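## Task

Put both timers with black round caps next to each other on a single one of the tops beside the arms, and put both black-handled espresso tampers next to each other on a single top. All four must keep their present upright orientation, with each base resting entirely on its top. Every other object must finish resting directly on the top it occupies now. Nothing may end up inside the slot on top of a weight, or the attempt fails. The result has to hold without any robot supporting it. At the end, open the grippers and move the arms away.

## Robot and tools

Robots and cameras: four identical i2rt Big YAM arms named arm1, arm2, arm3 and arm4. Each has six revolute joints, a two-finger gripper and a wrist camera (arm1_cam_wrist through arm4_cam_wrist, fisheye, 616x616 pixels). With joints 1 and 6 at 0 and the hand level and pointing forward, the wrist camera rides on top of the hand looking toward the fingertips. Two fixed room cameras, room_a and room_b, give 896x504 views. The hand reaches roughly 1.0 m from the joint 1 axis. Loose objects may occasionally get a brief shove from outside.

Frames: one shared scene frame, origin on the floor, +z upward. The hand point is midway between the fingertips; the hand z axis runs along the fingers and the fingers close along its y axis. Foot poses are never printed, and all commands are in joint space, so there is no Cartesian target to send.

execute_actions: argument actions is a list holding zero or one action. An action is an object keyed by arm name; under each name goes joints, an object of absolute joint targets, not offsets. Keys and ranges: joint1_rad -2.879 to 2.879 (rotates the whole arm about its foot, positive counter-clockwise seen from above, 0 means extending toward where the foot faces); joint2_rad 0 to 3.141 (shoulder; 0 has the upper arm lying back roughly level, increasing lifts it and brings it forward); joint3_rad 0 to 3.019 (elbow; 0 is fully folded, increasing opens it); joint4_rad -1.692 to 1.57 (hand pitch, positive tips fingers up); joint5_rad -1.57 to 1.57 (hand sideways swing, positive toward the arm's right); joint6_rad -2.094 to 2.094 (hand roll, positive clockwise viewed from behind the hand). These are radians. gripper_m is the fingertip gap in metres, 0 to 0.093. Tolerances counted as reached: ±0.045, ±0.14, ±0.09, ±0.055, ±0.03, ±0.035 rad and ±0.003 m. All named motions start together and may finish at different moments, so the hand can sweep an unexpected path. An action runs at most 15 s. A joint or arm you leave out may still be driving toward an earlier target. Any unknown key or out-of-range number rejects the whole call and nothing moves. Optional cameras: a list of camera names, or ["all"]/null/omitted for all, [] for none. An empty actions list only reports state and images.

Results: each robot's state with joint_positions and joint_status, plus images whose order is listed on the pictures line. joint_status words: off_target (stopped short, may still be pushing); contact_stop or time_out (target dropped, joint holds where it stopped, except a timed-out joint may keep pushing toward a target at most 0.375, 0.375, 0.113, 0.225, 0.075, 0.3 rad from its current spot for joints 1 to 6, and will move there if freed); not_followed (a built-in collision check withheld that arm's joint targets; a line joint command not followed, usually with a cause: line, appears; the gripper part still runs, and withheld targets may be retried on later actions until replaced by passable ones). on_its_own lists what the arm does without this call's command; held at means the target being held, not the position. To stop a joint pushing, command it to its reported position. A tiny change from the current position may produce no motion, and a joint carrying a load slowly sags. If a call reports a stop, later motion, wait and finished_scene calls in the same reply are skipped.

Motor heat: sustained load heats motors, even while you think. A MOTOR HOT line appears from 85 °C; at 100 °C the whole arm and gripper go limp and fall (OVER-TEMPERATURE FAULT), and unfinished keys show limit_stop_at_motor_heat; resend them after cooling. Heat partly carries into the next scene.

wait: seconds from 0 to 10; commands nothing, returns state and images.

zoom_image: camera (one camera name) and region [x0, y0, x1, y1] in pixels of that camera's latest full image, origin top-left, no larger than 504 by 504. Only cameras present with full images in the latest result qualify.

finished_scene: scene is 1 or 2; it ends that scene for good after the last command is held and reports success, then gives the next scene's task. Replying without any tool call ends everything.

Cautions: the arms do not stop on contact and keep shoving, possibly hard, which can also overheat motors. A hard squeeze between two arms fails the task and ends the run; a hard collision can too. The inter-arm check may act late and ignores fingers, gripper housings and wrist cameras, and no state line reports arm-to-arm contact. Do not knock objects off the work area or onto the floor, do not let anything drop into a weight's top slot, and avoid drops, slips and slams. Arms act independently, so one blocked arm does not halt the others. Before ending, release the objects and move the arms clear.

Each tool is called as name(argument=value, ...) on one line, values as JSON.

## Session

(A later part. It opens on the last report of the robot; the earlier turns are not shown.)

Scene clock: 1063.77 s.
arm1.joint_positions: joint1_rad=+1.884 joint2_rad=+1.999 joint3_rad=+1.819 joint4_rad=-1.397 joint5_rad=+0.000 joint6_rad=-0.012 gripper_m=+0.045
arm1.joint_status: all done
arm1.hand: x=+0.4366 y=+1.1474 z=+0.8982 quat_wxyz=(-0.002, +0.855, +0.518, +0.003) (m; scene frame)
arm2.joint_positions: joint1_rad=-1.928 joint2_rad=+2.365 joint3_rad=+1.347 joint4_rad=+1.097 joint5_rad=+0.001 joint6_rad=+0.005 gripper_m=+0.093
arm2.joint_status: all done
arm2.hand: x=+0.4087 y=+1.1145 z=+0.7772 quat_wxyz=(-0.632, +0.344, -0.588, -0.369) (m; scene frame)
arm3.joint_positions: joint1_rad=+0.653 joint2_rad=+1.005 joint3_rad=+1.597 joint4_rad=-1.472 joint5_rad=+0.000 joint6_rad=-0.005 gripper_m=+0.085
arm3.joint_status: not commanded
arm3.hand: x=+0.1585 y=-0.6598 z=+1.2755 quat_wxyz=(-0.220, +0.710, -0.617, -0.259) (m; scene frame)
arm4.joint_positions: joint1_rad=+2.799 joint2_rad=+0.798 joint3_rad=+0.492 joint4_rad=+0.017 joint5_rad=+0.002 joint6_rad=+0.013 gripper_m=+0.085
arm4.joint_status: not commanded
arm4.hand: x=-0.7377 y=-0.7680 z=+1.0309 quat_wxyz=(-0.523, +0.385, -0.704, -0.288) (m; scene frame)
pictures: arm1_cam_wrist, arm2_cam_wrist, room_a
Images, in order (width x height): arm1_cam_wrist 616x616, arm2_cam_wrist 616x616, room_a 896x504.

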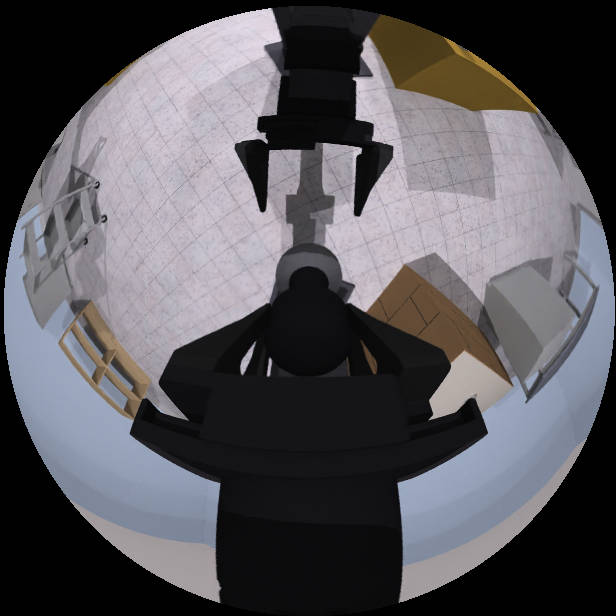

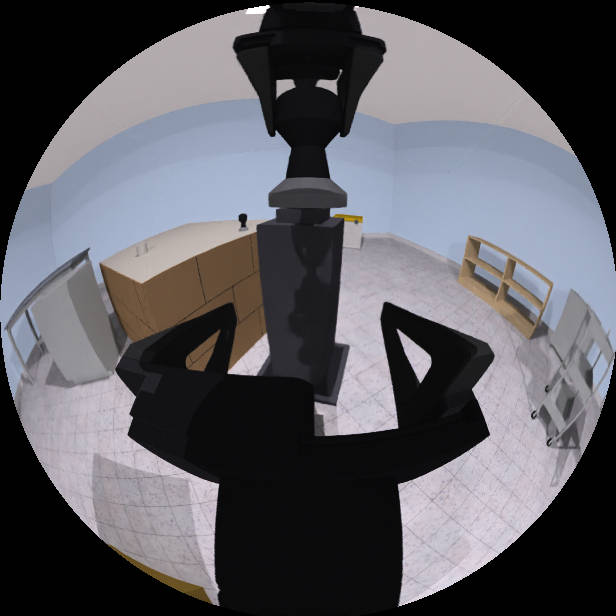

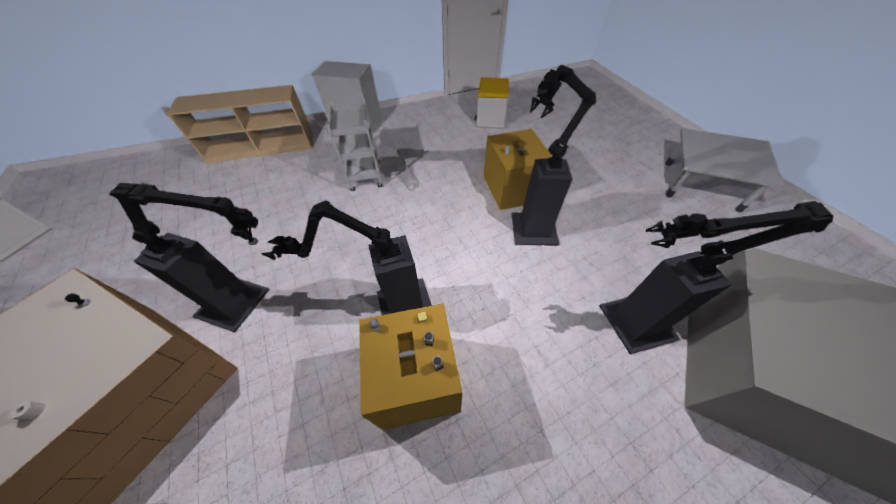

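execute_actions(actions=[{"arm1": {"joints": {"joint1_rad": 0.15, "joint2_rad": 2.07, "joint3_rad": 1.615, "joint4_rad": -1.068}}, "arm2": {"joints": {"joint3_rad": 0.85}}, "arm3": {"joints": {"joint3_rad": 1.0, "joint2_rad": 0.8}}}], cameras=["arm1_cam_wrist", "arm2_cam_wrist", "room_a", "room_b"])

Scene clock: 1088.17 s.
arm1.joint_positions: joint1_rad=+0.143 joint2_rad=+2.122 joint3_rad=+1.610 joint4_rad=-1.061 joint5_rad=+0.003 joint6_rad=-0.011 gripper_m=+0.045
arm1.joint_status: all done
arm1.hand: x=+0.2486 y=+2.0661 z=+0.7527 quat_wxyz=(-0.002, +0.947, -0.320, +0.001) (m; scene frame)
arm2.joint_positions: joint1_rad=-1.928 joint2_rad=+2.366 joint3_rad=+0.849 joint4_rad=+1.097 joint5_rad=+0.001 joint6_rad=+0.005 gripper_m=+0.093
arm2.joint_status: all done
arm2.hand: x=+0.3105 y=+0.9382 z=+0.6027 quat_wxyz=(-0.468, +0.424, -0.726, -0.272) (m; scene frame)
arm3.joint_positions: joint1_rad=+0.653 joint2_rad=+0.805 joint3_rad=+0.997 joint4_rad=-1.473 joint5_rad=+0.000 joint6_rad=-0.005 gripper_m=+0.085
arm3.joint_status: all done
arm3.hand: x=+0.1695 y=-0.7550 z=+1.0527 quat_wxyz=(-0.092, +0.747, -0.648, -0.113) (m; scene frame)
arm4.joint_positions: joint1_rad=+2.799 joint2_rad=+0.798 joint3_rad=+0.492 joint4_rad=+0.017 joint5_rad=+0.002 joint6_rad=+0.013 gripper_m=+0.085
arm4.joint_status: not commanded
arm4.hand: x=-0.7377 y=-0.7680 z=+1.0309 quat_wxyz=(-0.523, +0.385, -0.704, -0.288) (m; scene frame)
pictures: arm1_cam_wrist, arm2_cam_wrist, room_a, room_b
Images, in order (width x height): arm1_cam_wrist 616x616, arm2_cam_wrist 616x616, room_a 896x504, room_b 896x504.

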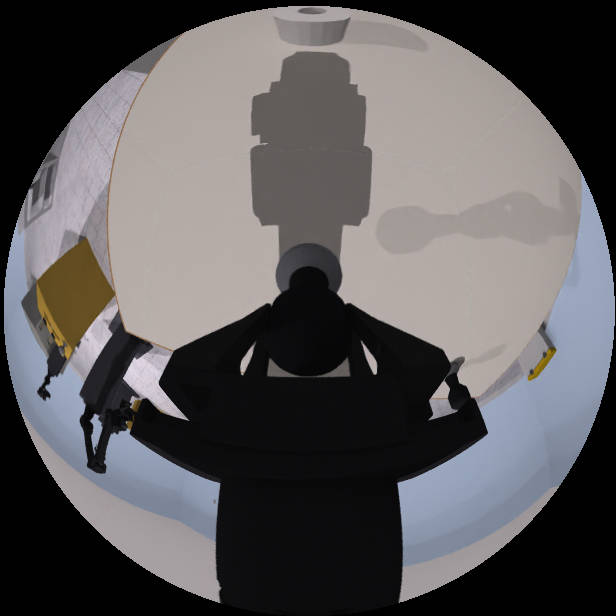

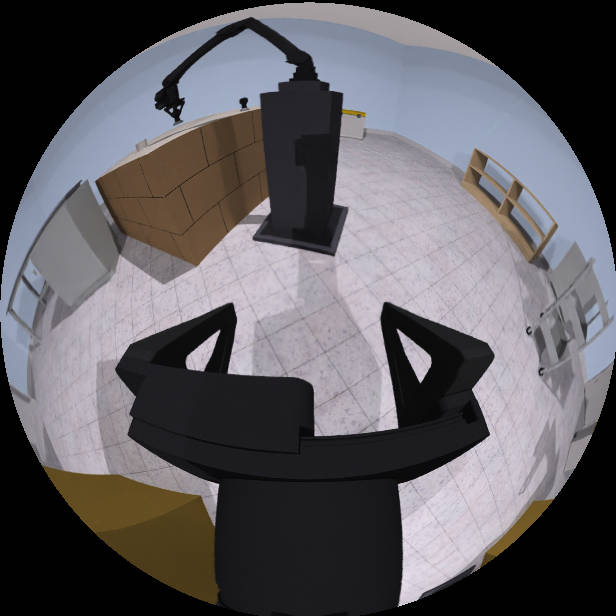

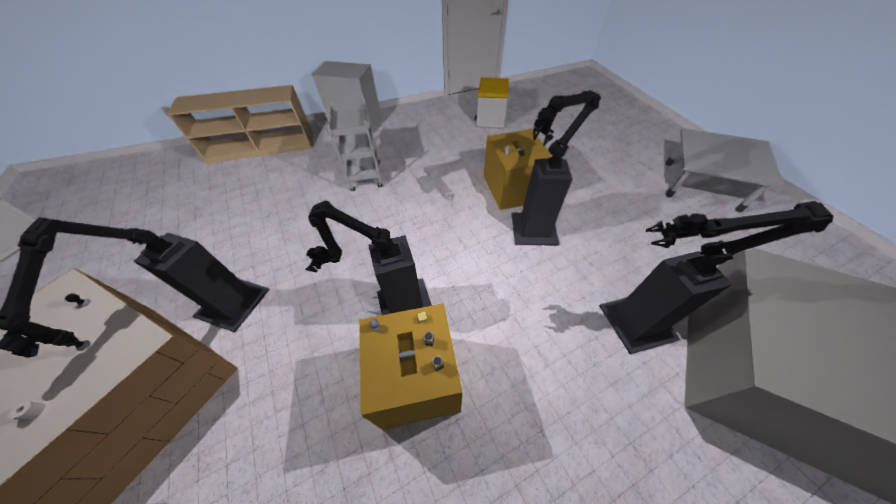

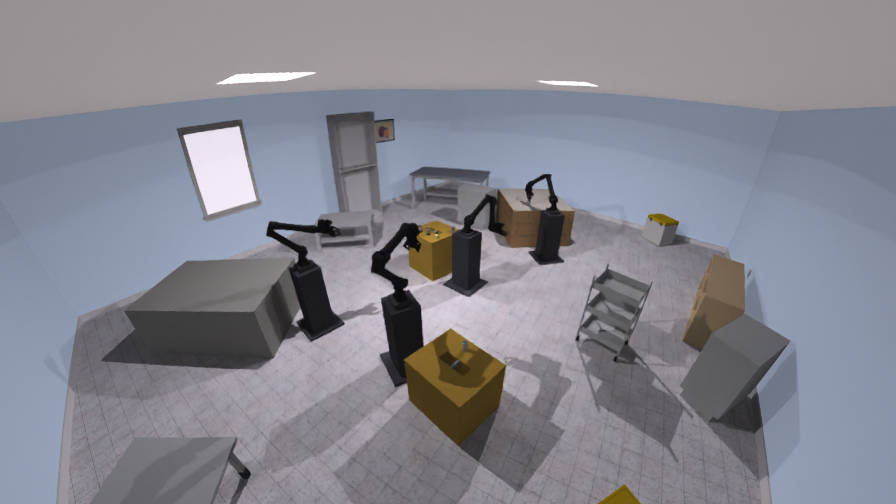

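zoom_image(camera="arm2_cam_wrist", region=[125, 70, 265, 160])

Region (125, 70, 265, 160) of arm2_cam_wrist's 616x616 image, scaled by 3.600, with more detail than that image has; it fills the top 324 rows of this view, and the rest is white.

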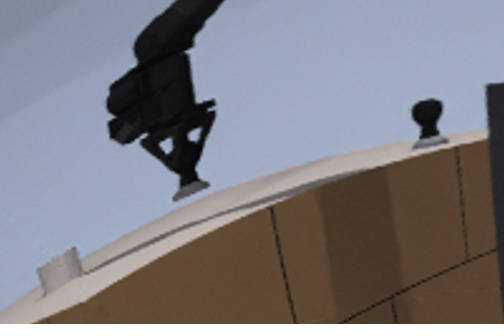

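execute_actions(actions=[{"arm1": {"joints": {"joint2_rad": 2.16, "joint4_rad": -1.0}}}], cameras=["arm1_cam_wrist", "arm2_cam_wrist"])

zoom_image(camera="arm2_cam_wrist", region=[125, 70, 265, 160])

Scene clock: 1110.90 s.
arm1.joint_positions: joint1_rad=+0.143 joint2_rad=+2.171 joint3_rad=+1.610 joint4_rad=-1.012 joint5_rad=+0.003 joint6_rad=-0.011 gripper_m=+0.045
arm1.joint_status: all done
arm1.hand: x=+0.2455 y=+2.0686 z=+0.7231 quat_wxyz=(-0.002, +0.947, -0.320, +0.001) (m; scene frame)
arm2.joint_positions: joint1_rad=-1.928 joint2_rad=+2.366 joint3_rad=+0.849 joint4_rad=+1.097 joint5_rad=+0.001 joint6_rad=+0.005 gripper_m=+0.093
arm2.joint_status: not commanded
arm2.hand: x=+0.3105 y=+0.9382 z=+0.6027 quat_wxyz=(-0.468, +0.424, -0.726, -0.272) (m; scene frame)
arm3.joint_positions: joint1_rad=+0.653 joint2_rad=+0.805 joint3_rad=+0.997 joint4_rad=-1.473 joint5_rad=+0.000 joint6_rad=-0.005 gripper_m=+0.085
arm3.joint_status: not commanded
arm3.hand: x=+0.1695 y=-0.7550 z=+1.0527 quat_wxyz=(-0.092, +0.747, -0.648, -0.113) (m; scene frame)
arm4.joint_positions: joint1_rad=+2.799 joint2_rad=+0.798 joint3_rad=+0.492 joint4_rad=+0.017 joint5_rad=+0.002 joint6_rad=+0.013 gripper_m=+0.085
arm4.joint_status: not commanded
arm4.hand: x=-0.7377 y=-0.7680 z=+1.0309 quat_wxyz=(-0.523, +0.385, -0.704, -0.288) (m; scene frame)
pictures: arm1_cam_wrist, arm2_cam_wrist
Images, in order (width x height): arm1_cam_wrist 616x616, arm2_cam_wrist 616x616.

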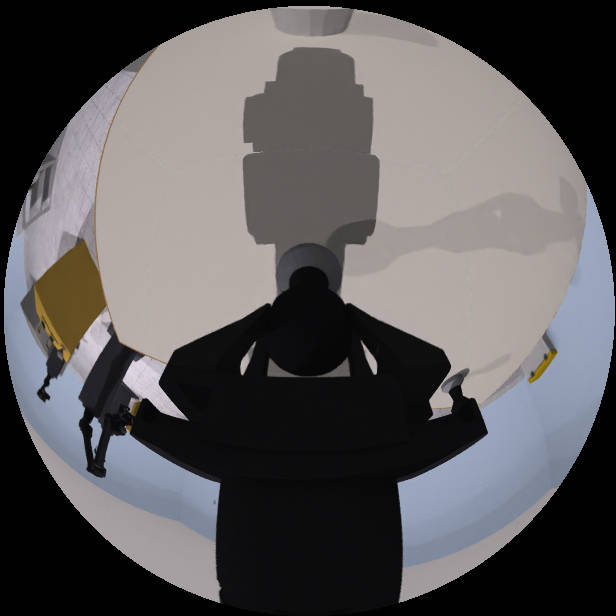

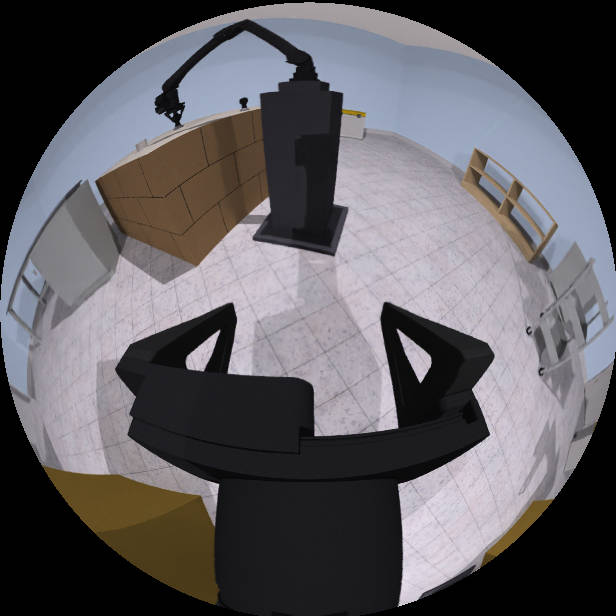

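Region (125, 70, 265, 160) of arm2_cam_wrist's 616x616 image, scaled by 3.600, with more detail than that image has; it fills the top 324 rows of this view, and the rest is white.

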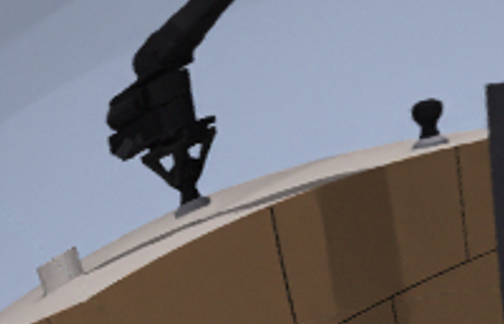

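execute_actions(actions=[{"arm1": {"joints": {"joint2_rad": 2.19, "joint4_rad": -0.985}}}], cameras=["arm1_cam_wrist", "arm2_cam_wrist"])

zoom_image(camera="arm1_cam_wrist", region=[230, 190, 430, 330])

zoom_image(camera="arm2_cam_wrist", region=[125, 70, 265, 160])

Scene clock: 1121.23 s.
arm1.joint_positions: joint1_rad=+0.143 joint2_rad=+2.193 joint3_rad=+1.610 joint4_rad=-0.998 joint5_rad=+0.003 joint6_rad=-0.011 gripper_m=+0.045
arm1.joint_status: all done
arm1.hand: x=+0.2458 y=+2.0684 z=+0.7104 quat_wxyz=(-0.001, +0.947, -0.320, +0.005) (m; scene frame)
arm2.joint_positions: joint1_rad=-1.928 joint2_rad=+2.366 joint3_rad=+0.849 joint4_rad=+1.097 joint5_rad=+0.001 joint6_rad=+0.005 gripper_m=+0.093
arm2.joint_status: not commanded
arm2.hand: x=+0.3105 y=+0.9382 z=+0.6027 quat_wxyz=(-0.468, +0.424, -0.726, -0.272) (m; scene frame)
arm3.joint_positions: joint1_rad=+0.653 joint2_rad=+0.805 joint3_rad=+0.997 joint4_rad=-1.473 joint5_rad=+0.000 joint6_rad=-0.005 gripper_m=+0.085
arm3.joint_status: not commanded
arm3.hand: x=+0.1695 y=-0.7550 z=+1.0527 quat_wxyz=(-0.092, +0.747, -0.648, -0.113) (m; scene frame)
arm4.joint_positions: joint1_rad=+2.799 joint2_rad=+0.798 joint3_rad=+0.492 joint4_rad=+0.017 joint5_rad=+0.002 joint6_rad=+0.013 gripper_m=+0.085
arm4.joint_status: not commanded
arm4.hand: x=-0.7377 y=-0.7680 z=+1.0309 quat_wxyz=(-0.523, +0.385, -0.704, -0.288) (m; scene frame)
pictures: arm1_cam_wrist, arm2_cam_wrist
Images, in order (width x height): arm1_cam_wrist 616x616, arm2_cam_wrist 616x616.

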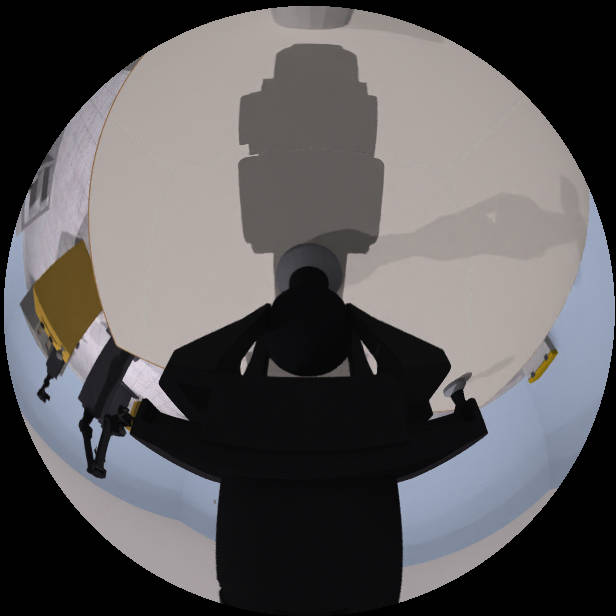

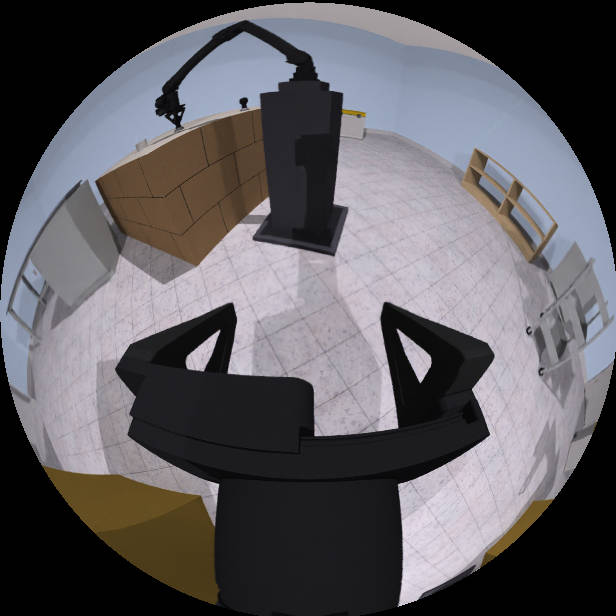

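Region (230, 190, 430, 330) of arm1_cam_wrist's 616x616 image, scaled by 2.520, with more detail than that image has; it fills the top 353 rows of this view, and the rest is white.

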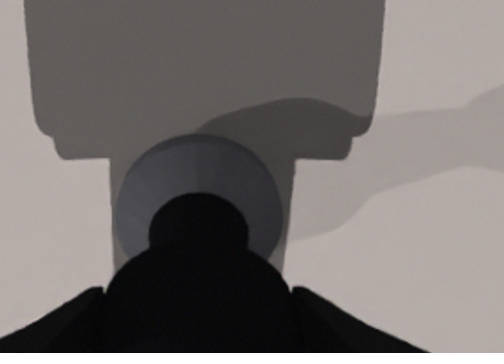

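Region (125, 70, 265, 160) of arm2_cam_wrist's 616x616 image, scaled by 3.600, with more detail than that image has; it fills the top 324 rows of this view, and the rest is white.

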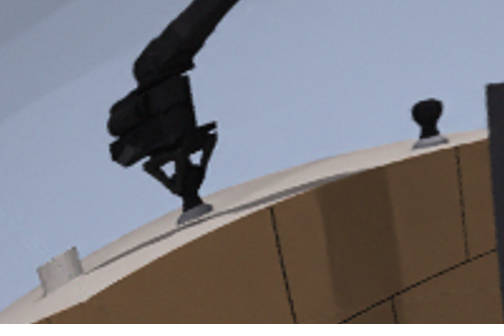

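execute_actions(actions=[{"arm1": {"joints": {"joint2_rad": 2.207}}}], cameras=["arm1_cam_wrist"])

zoom_image(camera="arm1_cam_wrist", region=[230, 190, 430, 330])

Scene clock: 1125.50 s.
arm1.joint_positions: joint1_rad=+0.143 joint2_rad=+2.208 joint3_rad=+1.610 joint4_rad=-0.998 joint5_rad=+0.003 joint6_rad=-0.011 gripper_m=+0.045
arm1.joint_status: all done
arm1.hand: x=+0.2481 y=+2.0666 z=+0.7014 quat_wxyz=(+0.002, +0.947, -0.320, +0.012) (m; scene frame)
arm2.joint_positions: joint1_rad=-1.928 joint2_rad=+2.366 joint3_rad=+0.849 joint4_rad=+1.097 joint5_rad=+0.001 joint6_rad=+0.005 gripper_m=+0.093
arm2.joint_status: not commanded
arm2.hand: x=+0.3105 y=+0.9382 z=+0.6027 quat_wxyz=(-0.468, +0.424, -0.726, -0.272) (m; scene frame)
arm3.joint_positions: joint1_rad=+0.653 joint2_rad=+0.805 joint3_rad=+0.997 joint4_rad=-1.473 joint5_rad=+0.000 joint6_rad=-0.005 gripper_m=+0.085
arm3.joint_status: not commanded
arm3.hand: x=+0.1695 y=-0.7550 z=+1.0527 quat_wxyz=(-0.092, +0.747, -0.648, -0.113) (m; scene frame)
arm4.joint_positions: joint1_rad=+2.799 joint2_rad=+0.798 joint3_rad=+0.492 joint4_rad=+0.017 joint5_rad=+0.002 joint6_rad=+0.013 gripper_m=+0.085
arm4.joint_status: not commanded
arm4.hand: x=-0.7377 y=-0.7680 z=+1.0309 quat_wxyz=(-0.523, +0.385, -0.704, -0.288) (m; scene frame)
pictures: arm1_cam_wrist
Images, in order (width x height): arm1_cam_wrist 616x616.

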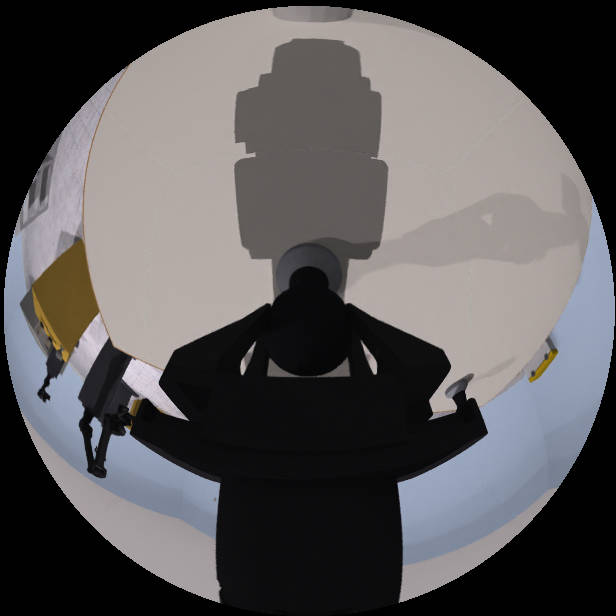

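Region (230, 190, 430, 330) of arm1_cam_wrist's 616x616 image, scaled by 2.520, with more detail than that image has; it fills the top 353 rows of this view, and the rest is white.

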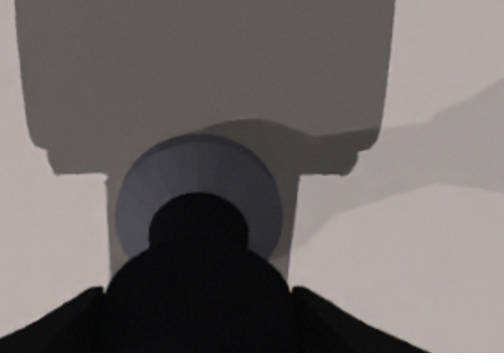

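execute_actions(actions=[{"arm1": {"joints": {"gripper_m": 0.08}}, "arm2": {"joints": {"joint2_rad": 2.2}}}], cameras=["arm1_cam_wrist"])

execute_actions(actions=[{"arm1": {"joints": {"joint2_rad": 1.8}}, "arm2": {"joints": {"joint2_rad": 1.8}}}])

Scene clock: 1133.60 s.
arm1.joint_positions: joint1_rad=+0.143 joint2_rad=+2.208 joint3_rad=+1.610 joint4_rad=-0.997 joint5_rad=+0.003 joint6_rad=-0.011 gripper_m=+0.080
arm1.joint_status: all done
arm1.hand: x=+0.2480 y=+2.0667 z=+0.7014 quat_wxyz=(+0.001, +0.947, -0.320, +0.012) (m; scene frame)
arm2.joint_positions: joint1_rad=-1.928 joint2_rad=+2.180 joint3_rad=+0.848 joint4_rad=+1.102 joint5_rad=+0.001 joint6_rad=+0.005 gripper_m=+0.093
arm2.joint_status: all done
arm2.hand: x=+0.3297 y=+0.9735 z=+0.7120 quat_wxyz=(-0.534, +0.396, -0.679, -0.311) (m; scene frame)
arm3.joint_positions: joint1_rad=+0.653 joint2_rad=+0.805 joint3_rad=+0.997 joint4_rad=-1.473 joint5_rad=+0.000 joint6_rad=-0.005 gripper_m=+0.085
arm3.joint_status: not commanded
arm3.hand: x=+0.1695 y=-0.7550 z=+1.0527 quat_wxyz=(-0.092, +0.747, -0.648, -0.113) (m; scene frame)
arm4.joint_positions: joint1_rad=+2.799 joint2_rad=+0.798 joint3_rad=+0.492 joint4_rad=+0.017 joint5_rad=+0.002 joint6_rad=+0.013 gripper_m=+0.085
arm4.joint_status: not commanded
arm4.hand: x=-0.7377 y=-0.7680 z=+1.0309 quat_wxyz=(-0.523, +0.385, -0.704, -0.288) (m; scene frame)
pictures: arm1_cam_wrist
Images, in order (width x height): arm1_cam_wrist 616x616.

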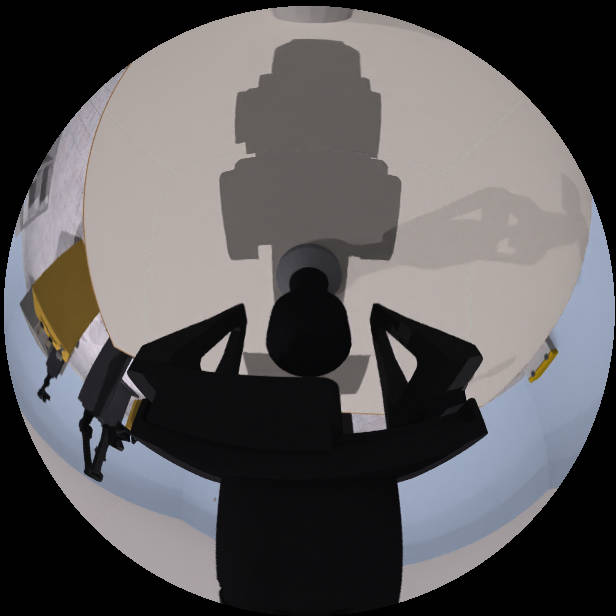

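Scene clock: 1135.13 s.
arm1.joint_positions: joint1_rad=+0.143 joint2_rad=+1.794 joint3_rad=+1.608 joint4_rad=-0.996 joint5_rad=+0.003 joint6_rad=-0.011 gripper_m=+0.080
arm1.joint_status: all done
arm1.hand: x=+0.2251 y=+2.0840 z=+0.9541 quat_wxyz=(-0.066, +0.929, -0.314, -0.182) (m; scene frame)
arm2.joint_positions: joint1_rad=-1.928 joint2_rad=+1.786 joint3_rad=+0.846 joint4_rad=+1.107 joint5_rad=+0.001 joint6_rad=+0.005 gripper_m=+0.093
arm2.joint_status: all done
arm2.hand: x=+0.3358 y=+0.9868 z=+0.9551 quat_wxyz=(-0.657, +0.327, -0.560, -0.384) (m; scene frame)
arm3.joint_positions: joint1_rad=+0.653 joint2_rad=+0.805 joint3_rad=+0.997 joint4_rad=-1.473 joint5_rad=+0.000 joint6_rad=-0.005 gripper_m=+0.085
arm3.joint_status: not commanded
arm3.hand: x=+0.1695 y=-0.7550 z=+1.0527 quat_wxyz=(-0.092, +0.747, -0.648, -0.113) (m; scene frame)
arm4.joint_positions: joint1_rad=+2.799 joint2_rad=+0.798 joint3_rad=+0.492 joint4_rad=+0.017 joint5_rad=+0.002 joint6_rad=+0.013 gripper_m=+0.085
arm4.joint_status: not commanded
arm4.hand: x=-0.7377 y=-0.7680 z=+1.0309 quat_wxyz=(-0.523, +0.385, -0.704, -0.288) (m; scene frame)
pictures: arm1_cam_wrist, arm2_cam_wrist, arm3_cam_wrist, arm4_cam_wrist, room_a, room_b
Images, in order (width x height): arm1_cam_wrist 616x616, arm2_cam_wrist 616x616, arm3_cam_wrist 616x616, arm4_cam_wrist 616x616, room_a 896x504, room_b 896x504.

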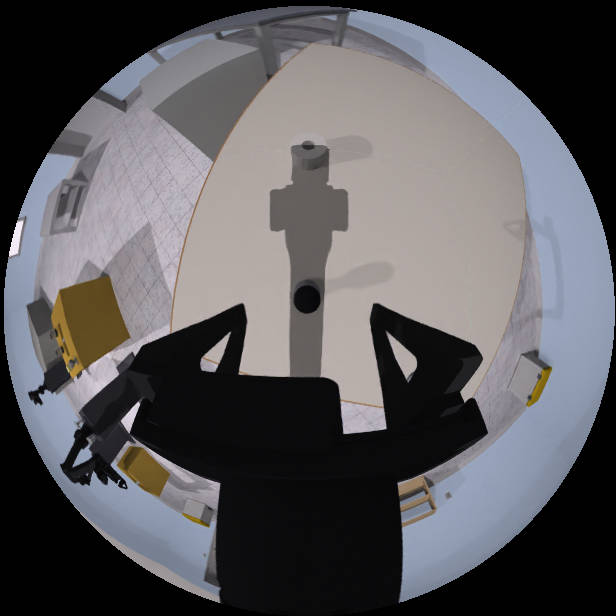

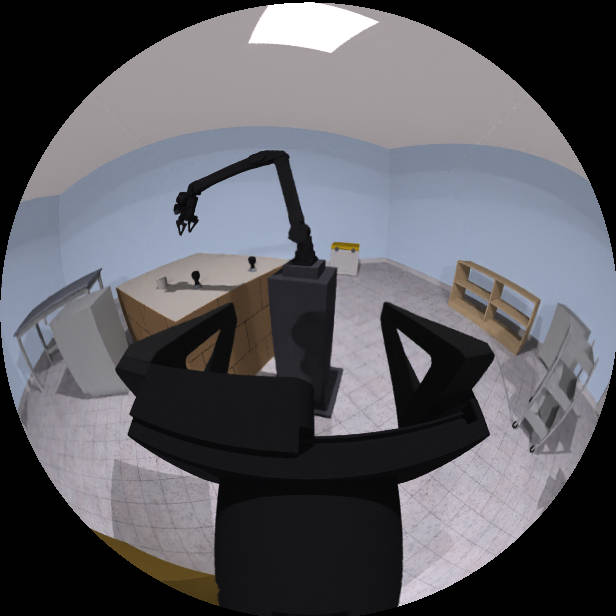

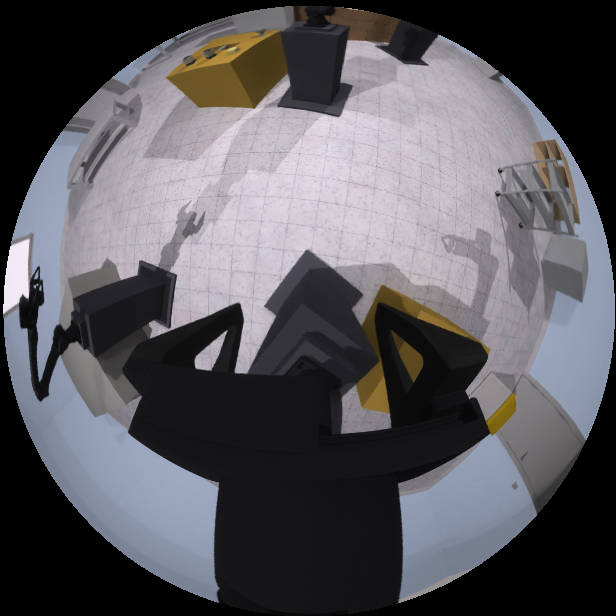

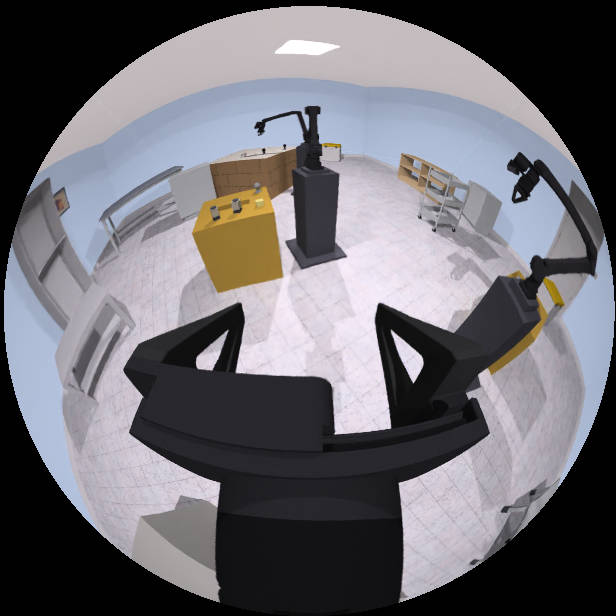

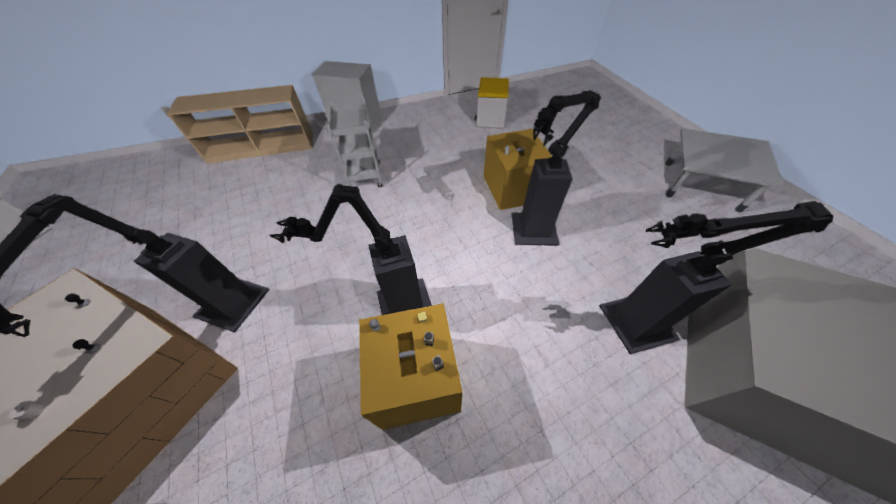

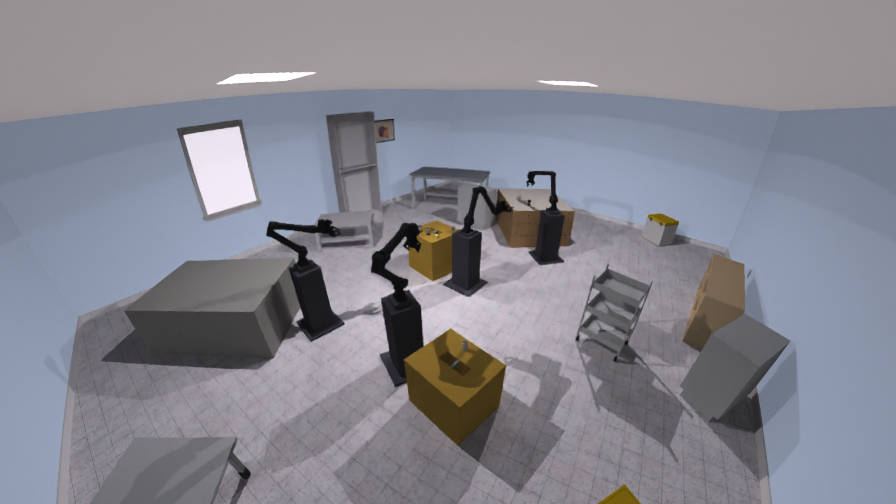

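All four objects are upright on their tops and the arms are clear.

finished_scene(scene=1)

The scene is finished: the task was done.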